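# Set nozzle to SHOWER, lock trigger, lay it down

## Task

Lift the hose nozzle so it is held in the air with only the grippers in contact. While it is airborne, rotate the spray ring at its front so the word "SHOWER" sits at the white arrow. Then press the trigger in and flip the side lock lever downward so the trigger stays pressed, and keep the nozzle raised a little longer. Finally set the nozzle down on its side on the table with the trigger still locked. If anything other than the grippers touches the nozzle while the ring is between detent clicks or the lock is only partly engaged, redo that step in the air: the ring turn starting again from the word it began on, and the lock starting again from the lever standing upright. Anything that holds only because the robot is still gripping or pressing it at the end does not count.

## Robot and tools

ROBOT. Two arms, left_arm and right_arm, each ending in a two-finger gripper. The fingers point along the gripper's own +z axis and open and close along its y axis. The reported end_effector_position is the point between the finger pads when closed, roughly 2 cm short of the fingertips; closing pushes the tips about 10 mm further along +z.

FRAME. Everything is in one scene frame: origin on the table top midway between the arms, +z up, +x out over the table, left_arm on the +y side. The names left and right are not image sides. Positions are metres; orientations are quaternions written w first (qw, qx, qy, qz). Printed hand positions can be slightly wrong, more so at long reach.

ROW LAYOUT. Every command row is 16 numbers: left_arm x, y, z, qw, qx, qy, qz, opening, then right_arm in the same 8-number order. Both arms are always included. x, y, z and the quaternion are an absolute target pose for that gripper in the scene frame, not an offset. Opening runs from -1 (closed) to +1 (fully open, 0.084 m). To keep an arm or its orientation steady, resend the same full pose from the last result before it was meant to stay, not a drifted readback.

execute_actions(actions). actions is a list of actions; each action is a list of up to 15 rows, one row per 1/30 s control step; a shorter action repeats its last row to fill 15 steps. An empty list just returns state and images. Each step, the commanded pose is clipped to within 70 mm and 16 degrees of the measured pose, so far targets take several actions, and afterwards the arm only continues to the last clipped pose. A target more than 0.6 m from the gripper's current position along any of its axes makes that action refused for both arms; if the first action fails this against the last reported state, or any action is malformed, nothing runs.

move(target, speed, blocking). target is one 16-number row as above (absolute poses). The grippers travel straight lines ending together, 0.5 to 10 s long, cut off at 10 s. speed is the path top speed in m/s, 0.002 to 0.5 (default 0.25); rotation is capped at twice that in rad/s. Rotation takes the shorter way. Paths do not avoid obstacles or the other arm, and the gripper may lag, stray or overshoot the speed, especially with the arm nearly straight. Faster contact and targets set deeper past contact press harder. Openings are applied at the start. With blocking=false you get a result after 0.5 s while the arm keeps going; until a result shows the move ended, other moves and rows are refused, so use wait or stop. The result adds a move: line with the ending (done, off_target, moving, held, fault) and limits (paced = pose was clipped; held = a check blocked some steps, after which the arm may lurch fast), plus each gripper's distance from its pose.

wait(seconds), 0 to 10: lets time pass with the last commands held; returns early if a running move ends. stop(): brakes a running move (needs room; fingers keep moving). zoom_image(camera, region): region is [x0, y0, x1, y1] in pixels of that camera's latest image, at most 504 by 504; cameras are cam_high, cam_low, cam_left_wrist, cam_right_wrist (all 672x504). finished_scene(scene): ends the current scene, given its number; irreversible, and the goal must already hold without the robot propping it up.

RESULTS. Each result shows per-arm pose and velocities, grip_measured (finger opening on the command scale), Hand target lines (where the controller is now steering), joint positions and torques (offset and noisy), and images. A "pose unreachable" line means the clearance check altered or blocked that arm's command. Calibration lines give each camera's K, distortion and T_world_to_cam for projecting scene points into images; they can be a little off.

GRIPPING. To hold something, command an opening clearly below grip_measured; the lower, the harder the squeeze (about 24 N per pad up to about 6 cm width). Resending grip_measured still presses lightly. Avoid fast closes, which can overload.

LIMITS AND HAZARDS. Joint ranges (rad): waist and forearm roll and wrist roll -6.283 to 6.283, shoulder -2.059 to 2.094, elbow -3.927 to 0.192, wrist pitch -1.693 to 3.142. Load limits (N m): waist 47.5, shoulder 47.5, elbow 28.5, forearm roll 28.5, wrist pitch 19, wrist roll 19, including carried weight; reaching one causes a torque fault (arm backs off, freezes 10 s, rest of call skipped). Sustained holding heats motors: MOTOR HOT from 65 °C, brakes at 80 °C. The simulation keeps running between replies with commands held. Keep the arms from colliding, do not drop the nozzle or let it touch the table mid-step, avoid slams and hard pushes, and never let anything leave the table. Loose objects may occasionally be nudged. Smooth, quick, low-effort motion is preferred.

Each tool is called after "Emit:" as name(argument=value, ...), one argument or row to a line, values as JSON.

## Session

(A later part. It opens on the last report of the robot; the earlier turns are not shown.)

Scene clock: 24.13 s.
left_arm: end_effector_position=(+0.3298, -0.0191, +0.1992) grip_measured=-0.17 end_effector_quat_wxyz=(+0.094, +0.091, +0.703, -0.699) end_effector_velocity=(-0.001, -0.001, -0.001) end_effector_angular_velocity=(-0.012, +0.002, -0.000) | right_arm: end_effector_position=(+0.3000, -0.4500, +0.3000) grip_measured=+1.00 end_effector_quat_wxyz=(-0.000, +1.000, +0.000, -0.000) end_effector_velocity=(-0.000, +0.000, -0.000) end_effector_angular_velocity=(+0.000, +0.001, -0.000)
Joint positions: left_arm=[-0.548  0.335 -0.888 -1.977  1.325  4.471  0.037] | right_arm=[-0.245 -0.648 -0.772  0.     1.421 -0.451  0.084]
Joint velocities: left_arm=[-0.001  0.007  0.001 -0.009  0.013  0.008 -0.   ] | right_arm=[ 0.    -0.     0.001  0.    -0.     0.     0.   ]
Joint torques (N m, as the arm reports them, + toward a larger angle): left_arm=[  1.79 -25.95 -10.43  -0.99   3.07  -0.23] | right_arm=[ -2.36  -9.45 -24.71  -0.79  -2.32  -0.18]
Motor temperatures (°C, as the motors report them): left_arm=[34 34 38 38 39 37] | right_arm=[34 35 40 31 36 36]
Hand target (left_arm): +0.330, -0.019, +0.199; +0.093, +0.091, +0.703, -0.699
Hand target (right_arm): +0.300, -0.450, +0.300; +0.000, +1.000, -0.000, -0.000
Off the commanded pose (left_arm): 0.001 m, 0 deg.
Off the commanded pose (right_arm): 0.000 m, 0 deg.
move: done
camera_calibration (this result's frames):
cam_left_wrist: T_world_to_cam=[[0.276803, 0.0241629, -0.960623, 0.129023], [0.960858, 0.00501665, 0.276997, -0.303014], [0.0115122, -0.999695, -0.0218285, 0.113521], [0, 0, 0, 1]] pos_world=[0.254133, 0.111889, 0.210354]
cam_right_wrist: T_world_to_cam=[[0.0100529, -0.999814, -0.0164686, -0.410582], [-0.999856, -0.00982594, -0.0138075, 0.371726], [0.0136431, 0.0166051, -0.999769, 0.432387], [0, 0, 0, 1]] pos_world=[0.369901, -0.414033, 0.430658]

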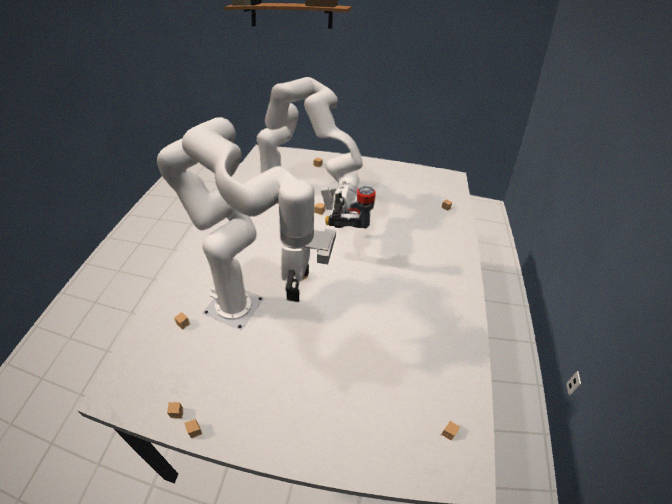

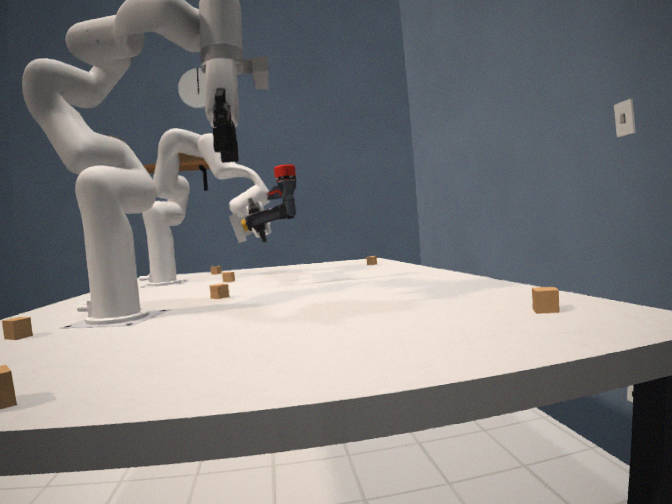

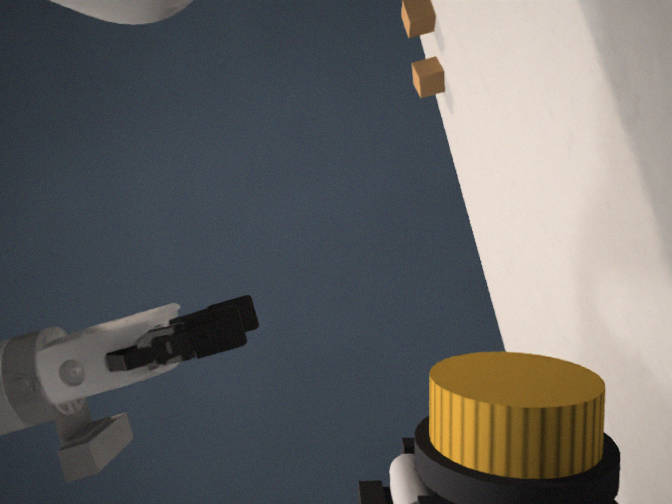

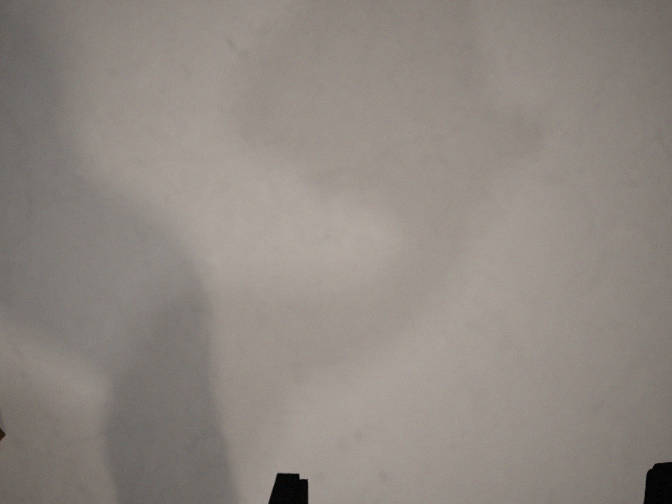

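Emit:
move(
  target=[0.33,-0.02,0.2,0.092,0.092,0.7,-0.7,-1,0.45,-0.2,0.21,0.5,-0.5,-0.5,-0.5,-1],
  speed=0.3,
)

Scene clock: 29.33 s.
left_arm: end_effector_position=(+0.3300, -0.0200, +0.2000) grip_measured=-0.17 end_effector_quat_wxyz=(+0.092, +0.092, +0.701, -0.701) end_effector_velocity=(+0.000, +0.000, +0.000) end_effector_angular_velocity=(-0.000, -0.000, +0.000) | right_arm: end_effector_position=(+0.4492, -0.1997, +0.2104) grip_measured=-1.00 end_effector_quat_wxyz=(+0.499, -0.500, -0.500, -0.501) end_effector_velocity=(+0.001, +0.001, +0.000) end_effector_angular_velocity=(+0.005, -0.004, +0.007)
Joint positions: left_arm=[-0.547  0.34  -0.893 -1.975  1.333  4.47   0.037] | right_arm=[-0.128  0.335 -0.919  1.291  1.751 -2.585  0.   ]
Joint velocities: left_arm=[ 0.  0. -0.  0.  0.  0.  0.] | right_arm=[ 0.003  0.01  -0.01  -0.     0.007 -0.004  0.   ]
Joint torques (N m, as the arm reports them, + toward a larger angle): left_arm=[  1.62 -25.6  -10.35  -1.06   3.06  -0.26] | right_arm=[ -2.59 -28.73 -17.14   0.52   1.84  -0.17]
Motor temperatures (°C, as the motors report them): left_arm=[34 35 39 38 39 37] | right_arm=[34 35 40 31 36 36]
Hand target (left_arm): +0.330, -0.020, +0.200; +0.092, +0.092, +0.701, -0.701
Hand target (right_arm): +0.449, -0.200, +0.210; +0.499, -0.500, -0.500, -0.501
Off the commanded pose (left_arm): 0.000 m, 0 deg.
Off the commanded pose (right_arm): 0.001 m, 0 deg.
move: done
camera_calibration (this result's frames):
cam_left_wrist: T_world_to_cam=[[0.276447, 0.0172395, -0.960875, 0.129789], [0.961004, 0.00230255, 0.276525, -0.303456], [0.00697962, -0.999849, -0.0159307, 0.112934], [0, 0, 0, 1]] pos_world=[0.254954, 0.111378, 0.210423]
cam_right_wrist: T_world_to_cam=[[0.999837, 0.0133073, 0.0122127, -0.411635], [0.0120367, 0.0132196, -0.99984, 0.279692], [-0.0134666, 0.999824, 0.0130573, 0.332034], [0, 0, 0, 1]] pos_world=[0.412673, -0.330195, 0.280339]

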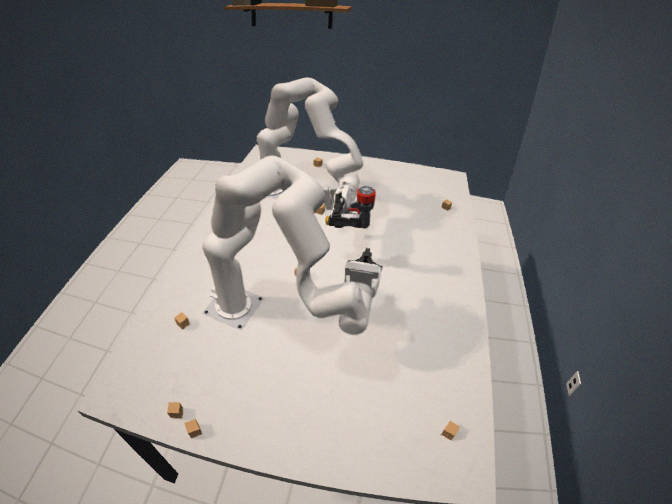

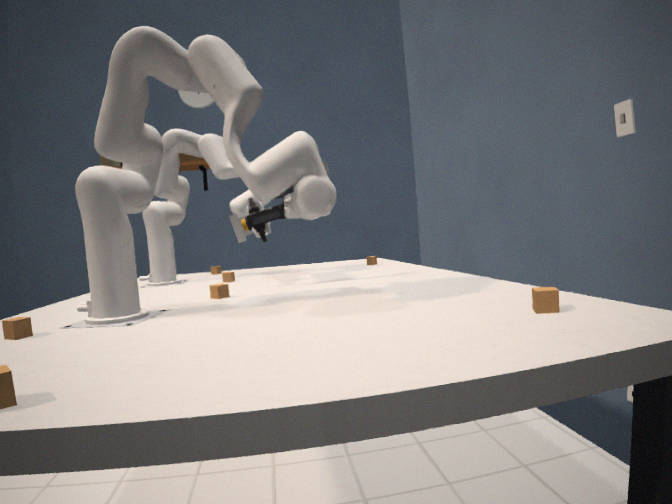

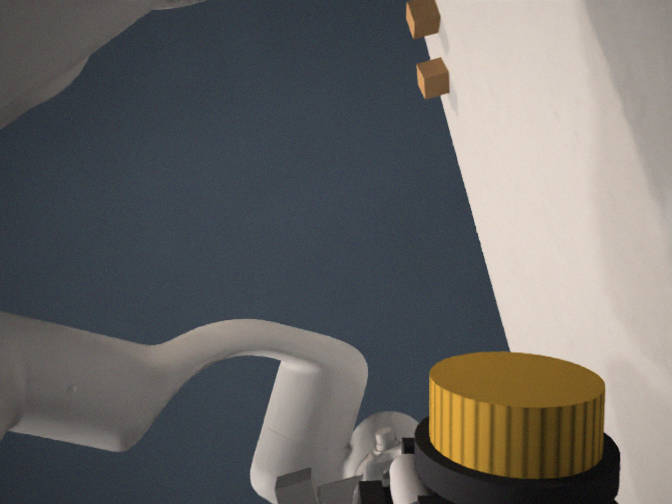

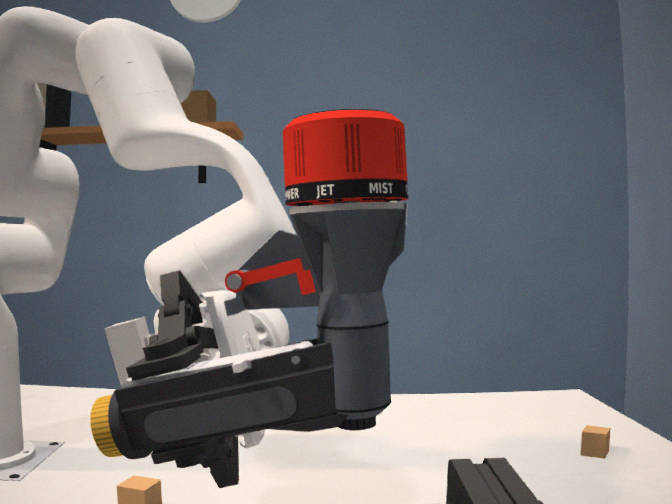

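Emit:
move(
  target=[0.33,-0.02,0.2,0.092,0.092,0.7,-0.7,-1,0.37,-0.1,0.27,0.5,-0.5,-0.5,-0.5,-1],
  speed=0.15,
)

Emit:
zoom_image(
  camera="cam_high",
  region=[310, 170, 410, 250],
)

Scene clock: 32.10 s.
left_arm: end_effector_position=(+0.3300, -0.0200, +0.2000) grip_measured=-0.17 end_effector_quat_wxyz=(+0.092, +0.092, +0.701, -0.701) end_effector_velocity=(-0.001, -0.001, -0.000) end_effector_angular_velocity=(+0.001, -0.000, -0.002) | right_arm: end_effector_position=(+0.3697, -0.1005, +0.2696) grip_measured=-1.00 end_effector_quat_wxyz=(+0.500, -0.500, -0.500, -0.500) end_effector_velocity=(-0.001, +0.002, +0.001) end_effector_angular_velocity=(-0.002, +0.000, -0.003)
Joint positions: left_arm=[-0.547  0.34  -0.893 -1.975  1.333  4.47   0.037] | right_arm=[ 0.098 -0.104 -0.547  1.485  1.637 -2.493  0.   ]
Joint velocities: left_arm=[-0.002  0.     0.     0.    -0.001  0.     0.   ] | right_arm=[ 0.007 -0.011  0.006  0.007 -0.007  0.006  0.   ]
Joint torques (N m, as the arm reports them, + toward a larger angle): left_arm=[  1.8  -25.76 -10.46  -1.01   3.13  -0.35] | right_arm=[ -2.76 -18.28 -19.03   1.07   1.42  -0.2 ]
Motor temperatures (°C, as the motors report them): left_arm=[34 35 39 38 39 37] | right_arm=[34 35 40 31 36 36]
Hand target (left_arm): +0.330, -0.020, +0.200; +0.092, +0.092, +0.701, -0.701
Hand target (right_arm): +0.370, -0.100, +0.270; +0.500, -0.500, -0.500, -0.500
Off the commanded pose (left_arm): 0.000 m, 0 deg.
Off the commanded pose (right_arm): 0.001 m, 0 deg.
move: done
camera_calibration (this result's frames):
cam_left_wrist: T_world_to_cam=[[0.276443, 0.0172448, -0.960875, 0.12979], [0.961005, 0.00228108, 0.276522, -0.303455], [0.00696039, -0.999849, -0.0159417, 0.112949], [0, 0, 0, 1]] pos_world=[0.254957, 0.111386, 0.210424]
cam_right_wrist: T_world_to_cam=[[0.999815, 0.0164804, 0.00989611, -0.333245], [0.00966062, 0.0143078, -0.999851, 0.339458], [-0.0166196, 0.999762, 0.014146, 0.231929], [0, 0, 0, 1]] pos_world=[0.333758, -0.231238, 0.339424]

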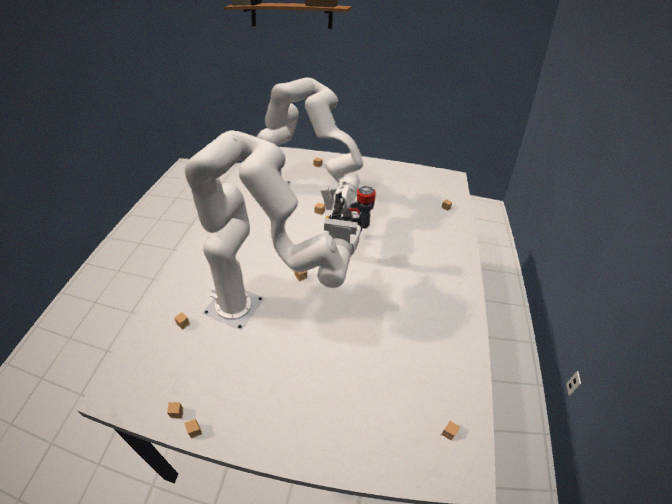

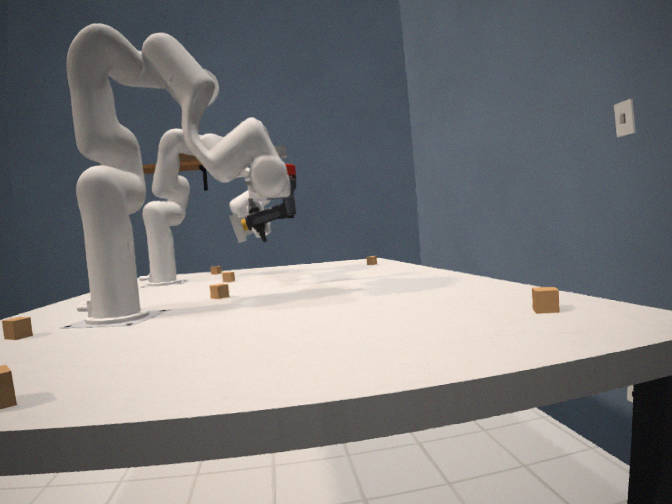

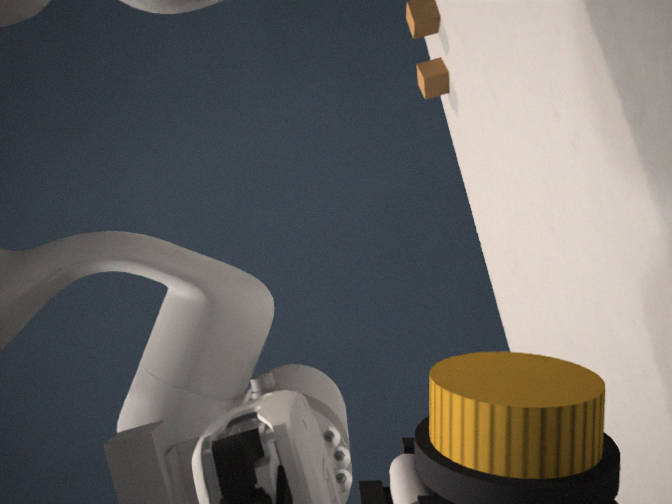

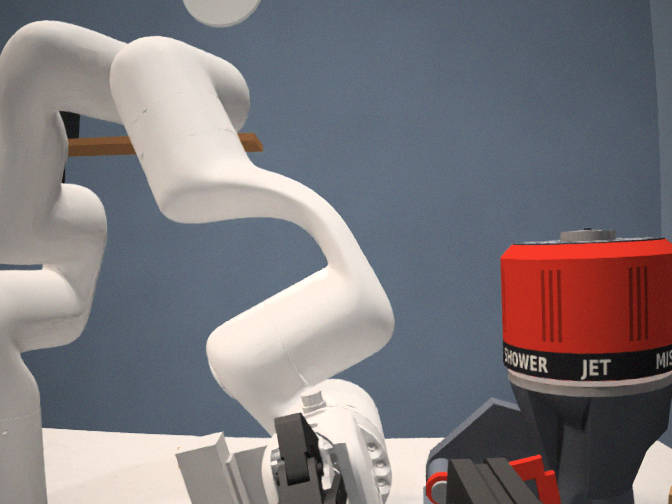

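Region (310, 170, 410, 250) of cam_high's 672x504 image, scaled by 5.040, with more detail than that image has; it fills the top 403 rows of this view, and the rest is white.

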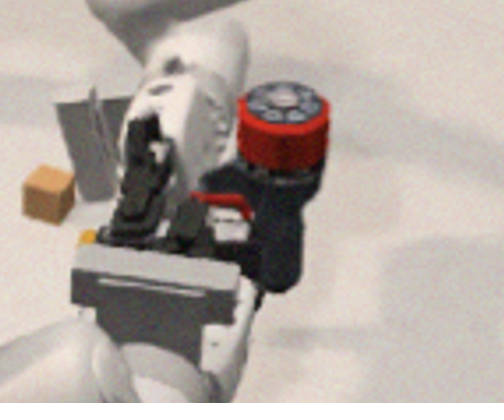

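Emit:
move(
  target=[0.33,-0.02,0.2,0.092,0.092,0.7,-0.7,-1,0.376,-0.1,0.297,0.707,-0.707,0,0,-1],
  speed=0.5,
)

Emit:
move(
  target=[0.33,-0.02,0.2,0.092,0.092,0.7,-0.7,-1,0.376,-0.09,0.297,0.5,-0.5,0.5,0.5,-1],
  speed=0.5,
)

Scene clock: 36.77 s.
left_arm: end_effector_position=(+0.3300, -0.0200, +0.2000) grip_measured=-0.17 end_effector_quat_wxyz=(+0.092, +0.092, +0.701, -0.701) end_effector_velocity=(+0.000, +0.000, +0.000) end_effector_angular_velocity=(-0.000, +0.000, +0.000) | right_arm: end_effector_position=(+0.3760, -0.1000, +0.2970) grip_measured=-1.00 end_effector_quat_wxyz=(+0.707, -0.707, -0.000, -0.000) end_effector_velocity=(+0.000, -0.000, +0.000) end_effector_angular_velocity=(-0.003, +0.010, +0.000)
Joint positions: left_arm=[-0.547  0.34  -0.893 -1.975  1.333  4.47   0.037] | right_arm=[ 0.101 -0.159 -0.573  1.492  1.642 -0.842  0.   ]
Joint velocities: left_arm=[ 0.001  0.    -0.     0.     0.    -0.    -0.   ] | right_arm=[ 0.    -0.002 -0.001 -0.002 -0.002  0.013  0.   ]
Joint torques (N m, as the arm reports them, + toward a larger angle): left_arm=[  1.7  -25.96 -10.51  -0.84   2.99  -0.33] | right_arm=[ -2.96 -17.93 -20.39   1.28   1.48  -0.28]
Motor temperatures (°C, as the motors report them): left_arm=[34 35 39 38 39 37] | right_arm=[34 35 40 31 36 36]
Hand target (left_arm): +0.330, -0.020, +0.200; +0.092, +0.092, +0.701, -0.701
Hand target (right_arm): +0.376, -0.100, +0.297; +0.707, -0.707, +0.000, -0.000
Off the commanded pose (left_arm): 0.000 m, 0 deg.
Off the commanded pose (right_arm): 0.000 m, 0 deg.
move: done
camera_calibration (this result's frames):
cam_left_wrist: T_world_to_cam=[[0.276444, 0.0172449, -0.960875, 0.129789], [0.961005, 0.00228099, 0.276522, -0.303455], [0.00696034, -0.999849, -0.0159419, 0.112949], [0, 0, 0, 1]] pos_world=[0.254957, 0.111386, 0.210424]
cam_right_wrist: T_world_to_cam=[[0.0109774, 0.0167702, -0.999799, 0.331853], [-0.999846, 0.0138613, -0.0107454, 0.452522], [0.0136783, 0.999763, 0.0169198, 0.218864], [0, 0, 0, 1]] pos_world=[0.445815, -0.23065, 0.332946]

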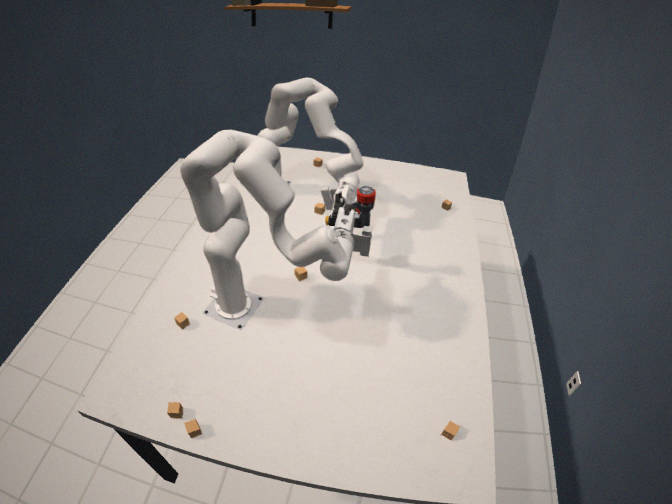

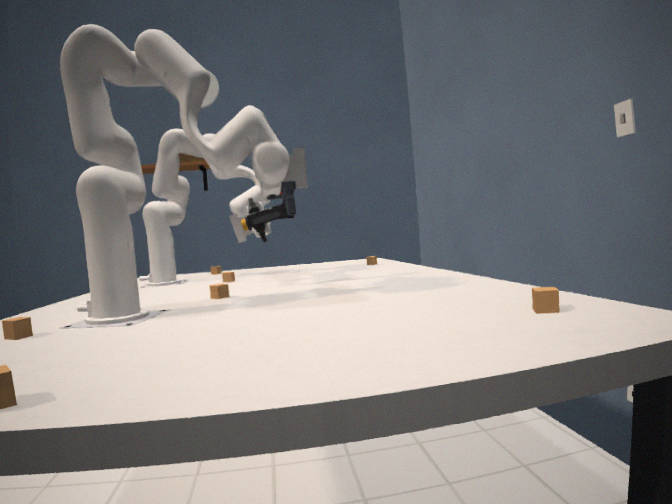

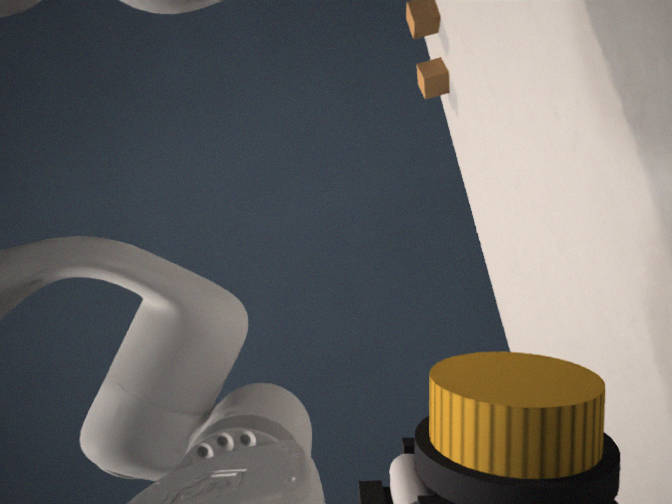

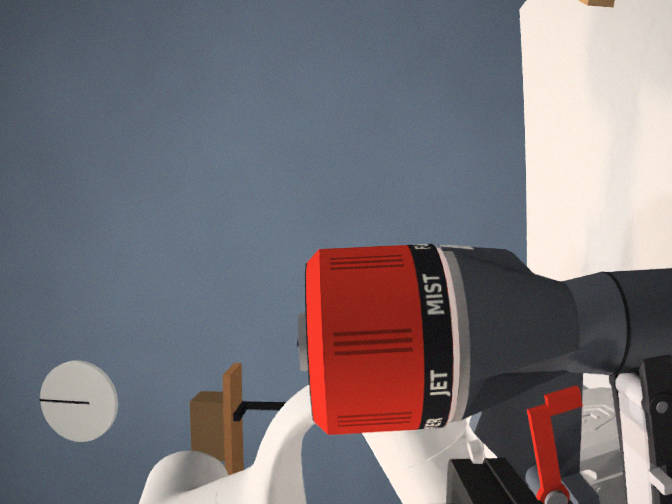

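Scene clock: 39.03 s.
left_arm: end_effector_position=(+0.3300, -0.0200, +0.2000) grip_measured=-0.17 end_effector_quat_wxyz=(+0.092, +0.092, +0.701, -0.701) end_effector_velocity=(+0.001, +0.000, +0.000) end_effector_angular_velocity=(+0.000, -0.000, +0.001) | right_arm: end_effector_position=(+0.3760, -0.0900, +0.2970) grip_measured=-1.00 end_effector_quat_wxyz=(-0.500, +0.500, -0.500, -0.500) end_effector_velocity=(+0.000, +0.000, +0.000) end_effector_angular_velocity=(-0.003, +0.009, +0.001)
Joint positions: left_arm=[-0.547  0.34  -0.893 -1.975  1.333  4.47   0.037] | right_arm=[ 0.135 -0.163 -0.57   1.518  1.619  0.73   0.   ]
Joint velocities: left_arm=[ 0.001  0.    -0.    -0.    -0.     0.    -0.   ] | right_arm=[ 0.001 -0.001 -0.001 -0.002 -0.002  0.012  0.   ]
Joint torques (N m, as the arm reports them, + toward a larger angle): left_arm=[  1.84 -25.83 -10.43  -1.09   2.94  -0.25] | right_arm=[ -2.06 -17.97 -20.16   1.3    1.66  -0.24]
Motor temperatures (°C, as the motors report them): left_arm=[34 35 39 38 39 37] | right_arm=[34 35 40 31 36 36]
Hand target (left_arm): +0.330, -0.020, +0.200; +0.092, +0.092, +0.701, -0.701
Hand target (right_arm): +0.376, -0.090, +0.297; +0.500, -0.500, +0.500, +0.500
Off the commanded pose (left_arm): 0.000 m, 0 deg.
Off the commanded pose (right_arm): 0.000 m, 0 deg.
move: done
camera_calibration (this result's frames):
cam_left_wrist: T_world_to_cam=[[0.276444, 0.017245, -0.960875, 0.129789], [0.961005, 0.00228108, 0.276522, -0.303455], [0.00696044, -0.999849, -0.0159419, 0.112949], [0, 0, 0, 1]] pos_world=[0.254957, 0.111386, 0.210424]
cam_right_wrist: T_world_to_cam=[[-0.999803, 0.0165003, -0.0109988, 0.418057], [-0.0107766, 0.0134996, 0.999851, -0.219643], [0.0166464, 0.999773, -0.0133191, 0.216776], [0, 0, 0, 1]] pos_world=[0.411999, -0.220659, 0.227095]

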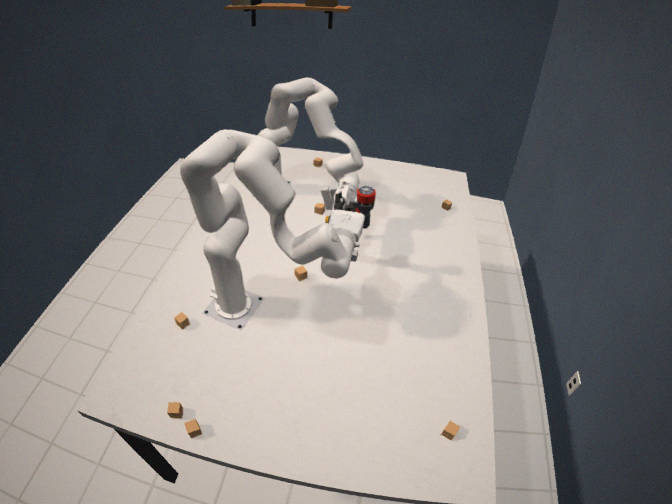

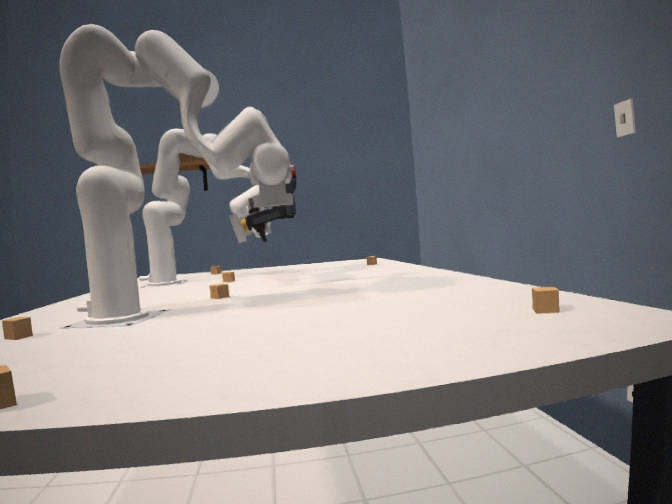

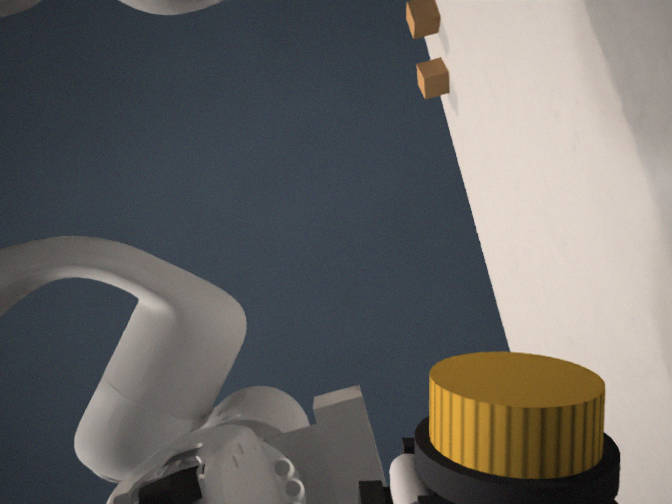

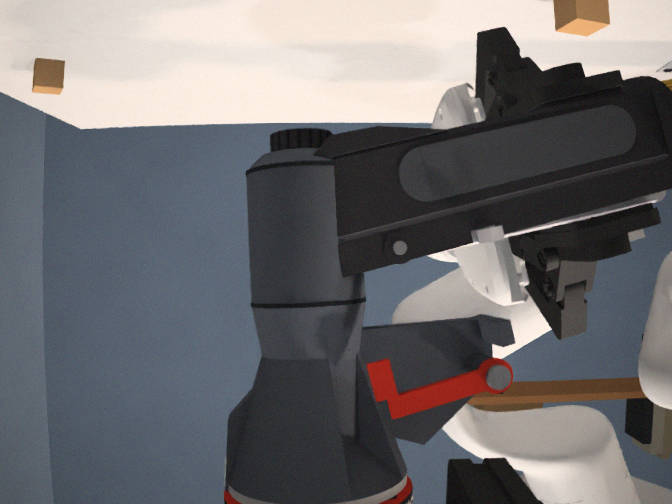

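Emit:
move(
  target=[0.33,-0.02,0.2,0.092,0.092,0.7,-0.7,-1,0.38,-0.062,0.292,0.5,-0.5,0.5,0.5,-1],
  speed=0.03,
)

Emit:
move(
  target=[0.33,-0.02,0.2,0.092,0.092,0.7,-0.7,-1,0.386,-0.062,0.275,0.5,-0.5,0.5,0.5,-1],
  speed=0.02,
)

Scene clock: 41.57 s.
left_arm: end_effector_position=(+0.3301, -0.0199, +0.2000) grip_measured=-0.17 end_effector_quat_wxyz=(+0.092, +0.092, +0.701, -0.701) end_effector_velocity=(+0.000, +0.000, -0.000) end_effector_angular_velocity=(+0.001, -0.000, +0.001) | right_arm: end_effector_position=(+0.3799, -0.0622, +0.2921) grip_measured=-1.00 end_effector_quat_wxyz=(-0.500, +0.500, -0.500, -0.500) end_effector_velocity=(+0.001, +0.002, +0.000) end_effector_angular_velocity=(-0.000, -0.002, -0.001)
Joint positions: left_arm=[-0.547  0.34  -0.893 -1.975  1.333  4.47   0.037] | right_arm=[ 0.229 -0.139 -0.579  1.588  1.556  0.718  0.   ]
Joint velocities: left_arm=[ 0.     0.     0.     0.    -0.001  0.     0.   ] | right_arm=[ 0.006  0.001 -0.002  0.005 -0.004 -0.001  0.   ]
Joint torques (N m, as the arm reports them, + toward a larger angle): left_arm=[  1.48 -25.93 -10.59  -1.02   3.09  -0.29] | right_arm=[ -2.57 -19.3  -20.68   0.99   1.53  -0.3 ]
Motor temperatures (°C, as the motors report them): left_arm=[34 35 39 38 39 37] | right_arm=[34 35 40 31 36 36]
Hand target (left_arm): +0.330, -0.020, +0.200; +0.092, +0.092, +0.701, -0.701
Hand target (right_arm): +0.380, -0.062, +0.292; +0.500, -0.500, +0.500, +0.500
Off the commanded pose (left_arm): 0.000 m, 0 deg.
Off the commanded pose (right_arm): 0.000 m, 0 deg.
move: done
camera_calibration (this result's frames):
cam_left_wrist: T_world_to_cam=[[0.276371, 0.0173582, -0.960894, 0.129778], [0.961024, 0.00254028, 0.276454, -0.303534], [0.0072397, -0.999846, -0.0159796, 0.112932], [0, 0, 0, 1]] pos_world=[0.255019, 0.111433, 0.210421]
cam_right_wrist: T_world_to_cam=[[-0.999814, 0.0164505, -0.0100266, 0.421153], [-0.0098019, 0.0136849, 0.999858, -0.215401], [0.0165854, 0.999771, -0.0135211, 0.188927], [0, 0, 0, 1]] pos_world=[0.41583, -0.192865, 0.222147]

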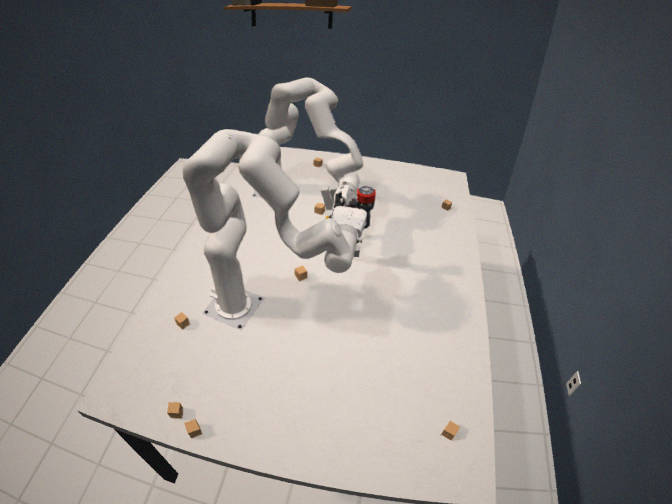

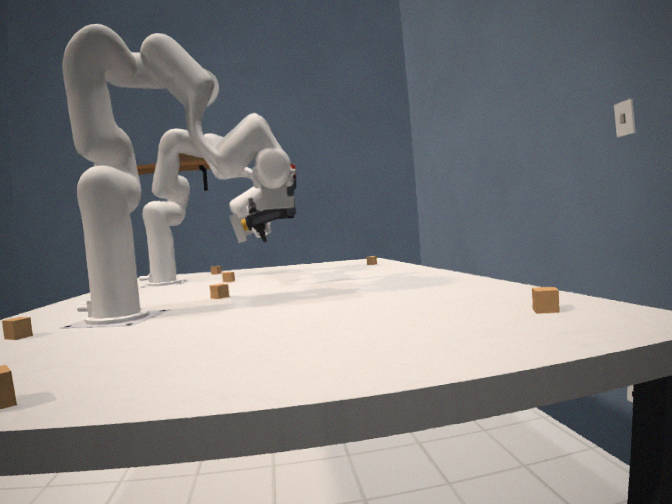

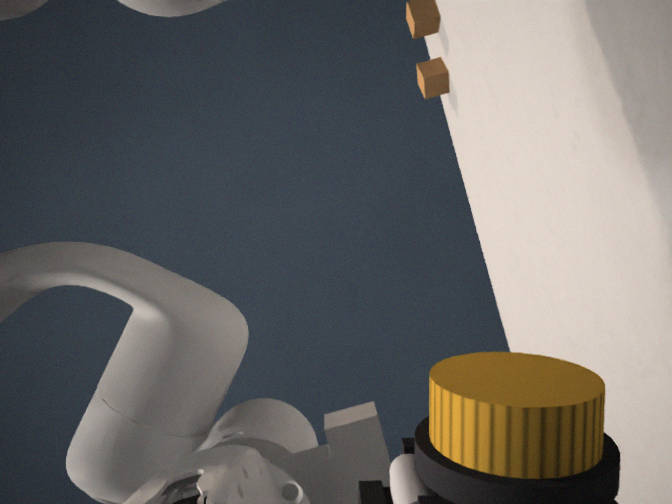

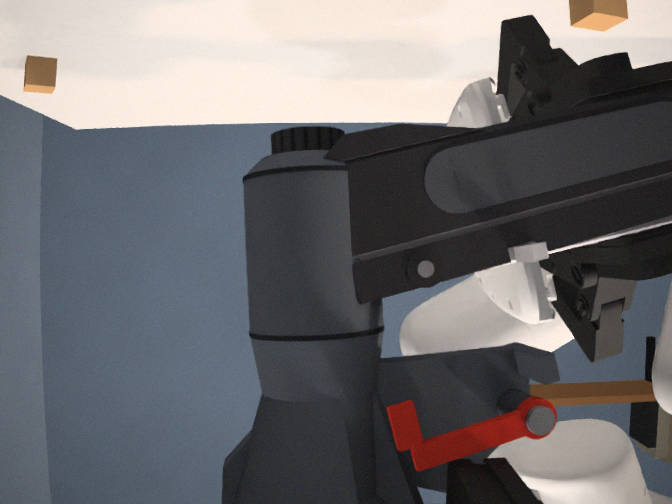

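Scene clock: 42.80 s.
left_arm: end_effector_position=(+0.3299, -0.0201, +0.2001) grip_measured=-0.17 end_effector_quat_wxyz=(+0.092, +0.092, +0.701, -0.701) end_effector_velocity=(+0.001, +0.001, -0.001) end_effector_angular_velocity=(+0.002, +0.001, +0.002) | right_arm: end_effector_position=(+0.3860, -0.0620, +0.2751) grip_measured=-1.00 end_effector_quat_wxyz=(-0.500, +0.500, -0.500, -0.500) end_effector_velocity=(+0.000, +0.000, -0.001) end_effector_angular_velocity=(+0.001, -0.001, +0.002)
Joint positions: left_arm=[-0.548  0.34  -0.893 -1.975  1.333  4.47   0.037] | right_arm=[ 0.229 -0.074 -0.598  1.589  1.556  0.671  0.   ]
Joint velocities: left_arm=[ 0.001  0.     0.    -0.    -0.002 -0.    -0.   ] | right_arm=[ 0.     0.006 -0.003 -0.     0.002 -0.004  0.   ]
Joint torques (N m, as the arm reports them, + toward a larger angle): left_arm=[  1.54 -26.85 -10.93  -1.15   3.44  -0.14] | right_arm=[ -2.95 -19.17 -19.09   0.83   1.15  -0.16]
Motor temperatures (°C, as the motors report them): left_arm=[34 35 39 38 39 37] | right_arm=[34 35 40 31 36 36]
Hand target (left_arm): +0.330, -0.020, +0.200; +0.092, +0.092, +0.701, -0.701
Hand target (right_arm): +0.386, -0.062, +0.275; +0.500, -0.500, +0.500, +0.500
Off the commanded pose (left_arm): 0.000 m, 0 deg.
Off the commanded pose (right_arm): 0.000 m, 0 deg.
move: done
camera_calibration (this result's frames):
cam_left_wrist: T_world_to_cam=[[0.276701, 0.0169124, -0.960807, 0.129835], [0.960933, 0.00210841, 0.276774, -0.303475], [0.0067067, -0.999855, -0.0156683, 0.112906], [0, 0, 0, 1]] pos_world=[0.254936, 0.111334, 0.21051]
cam_right_wrist: T_world_to_cam=[[-0.999811, 0.0166838, -0.0100026, 0.427139], [-0.00976946, 0.0139983, 0.999854, -0.198394], [0.0168214, 0.999763, -0.0138327, 0.188399], [0, 0, 0, 1]] pos_world=[0.421951, -0.192704, 0.205244]

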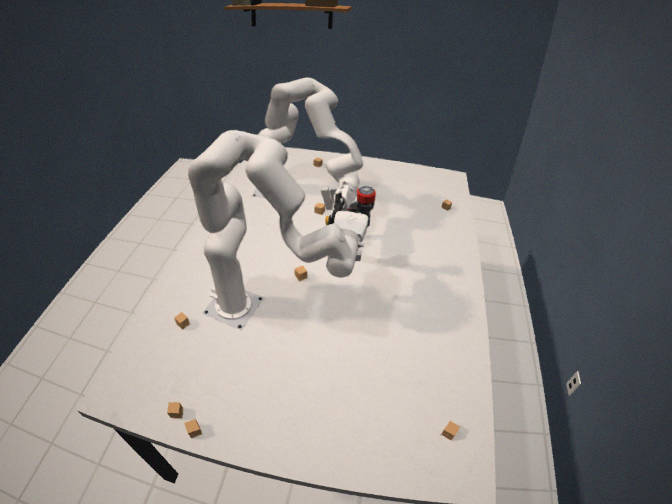

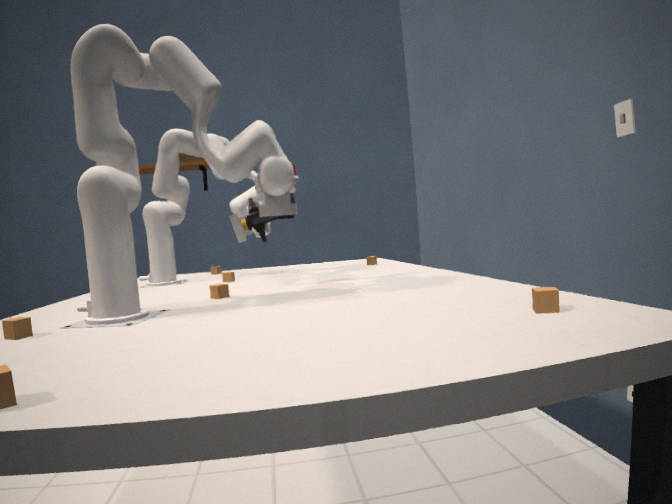

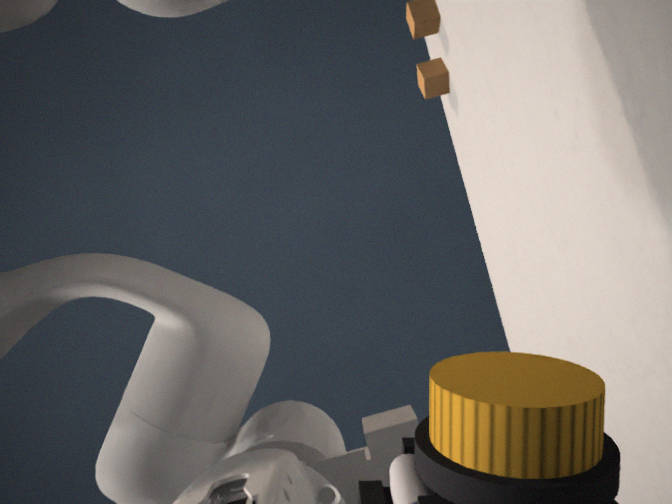

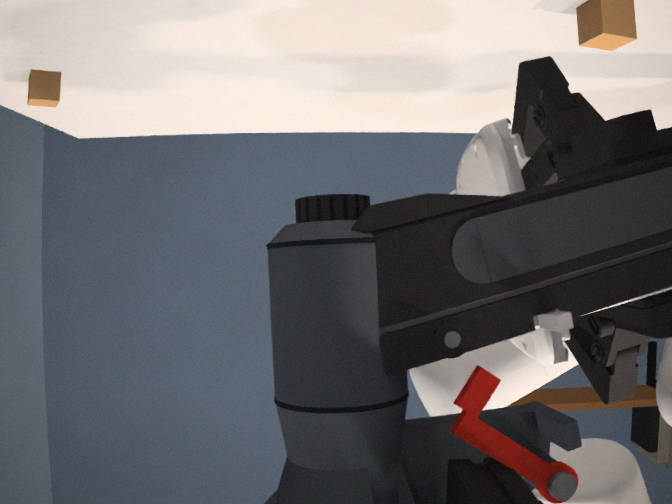

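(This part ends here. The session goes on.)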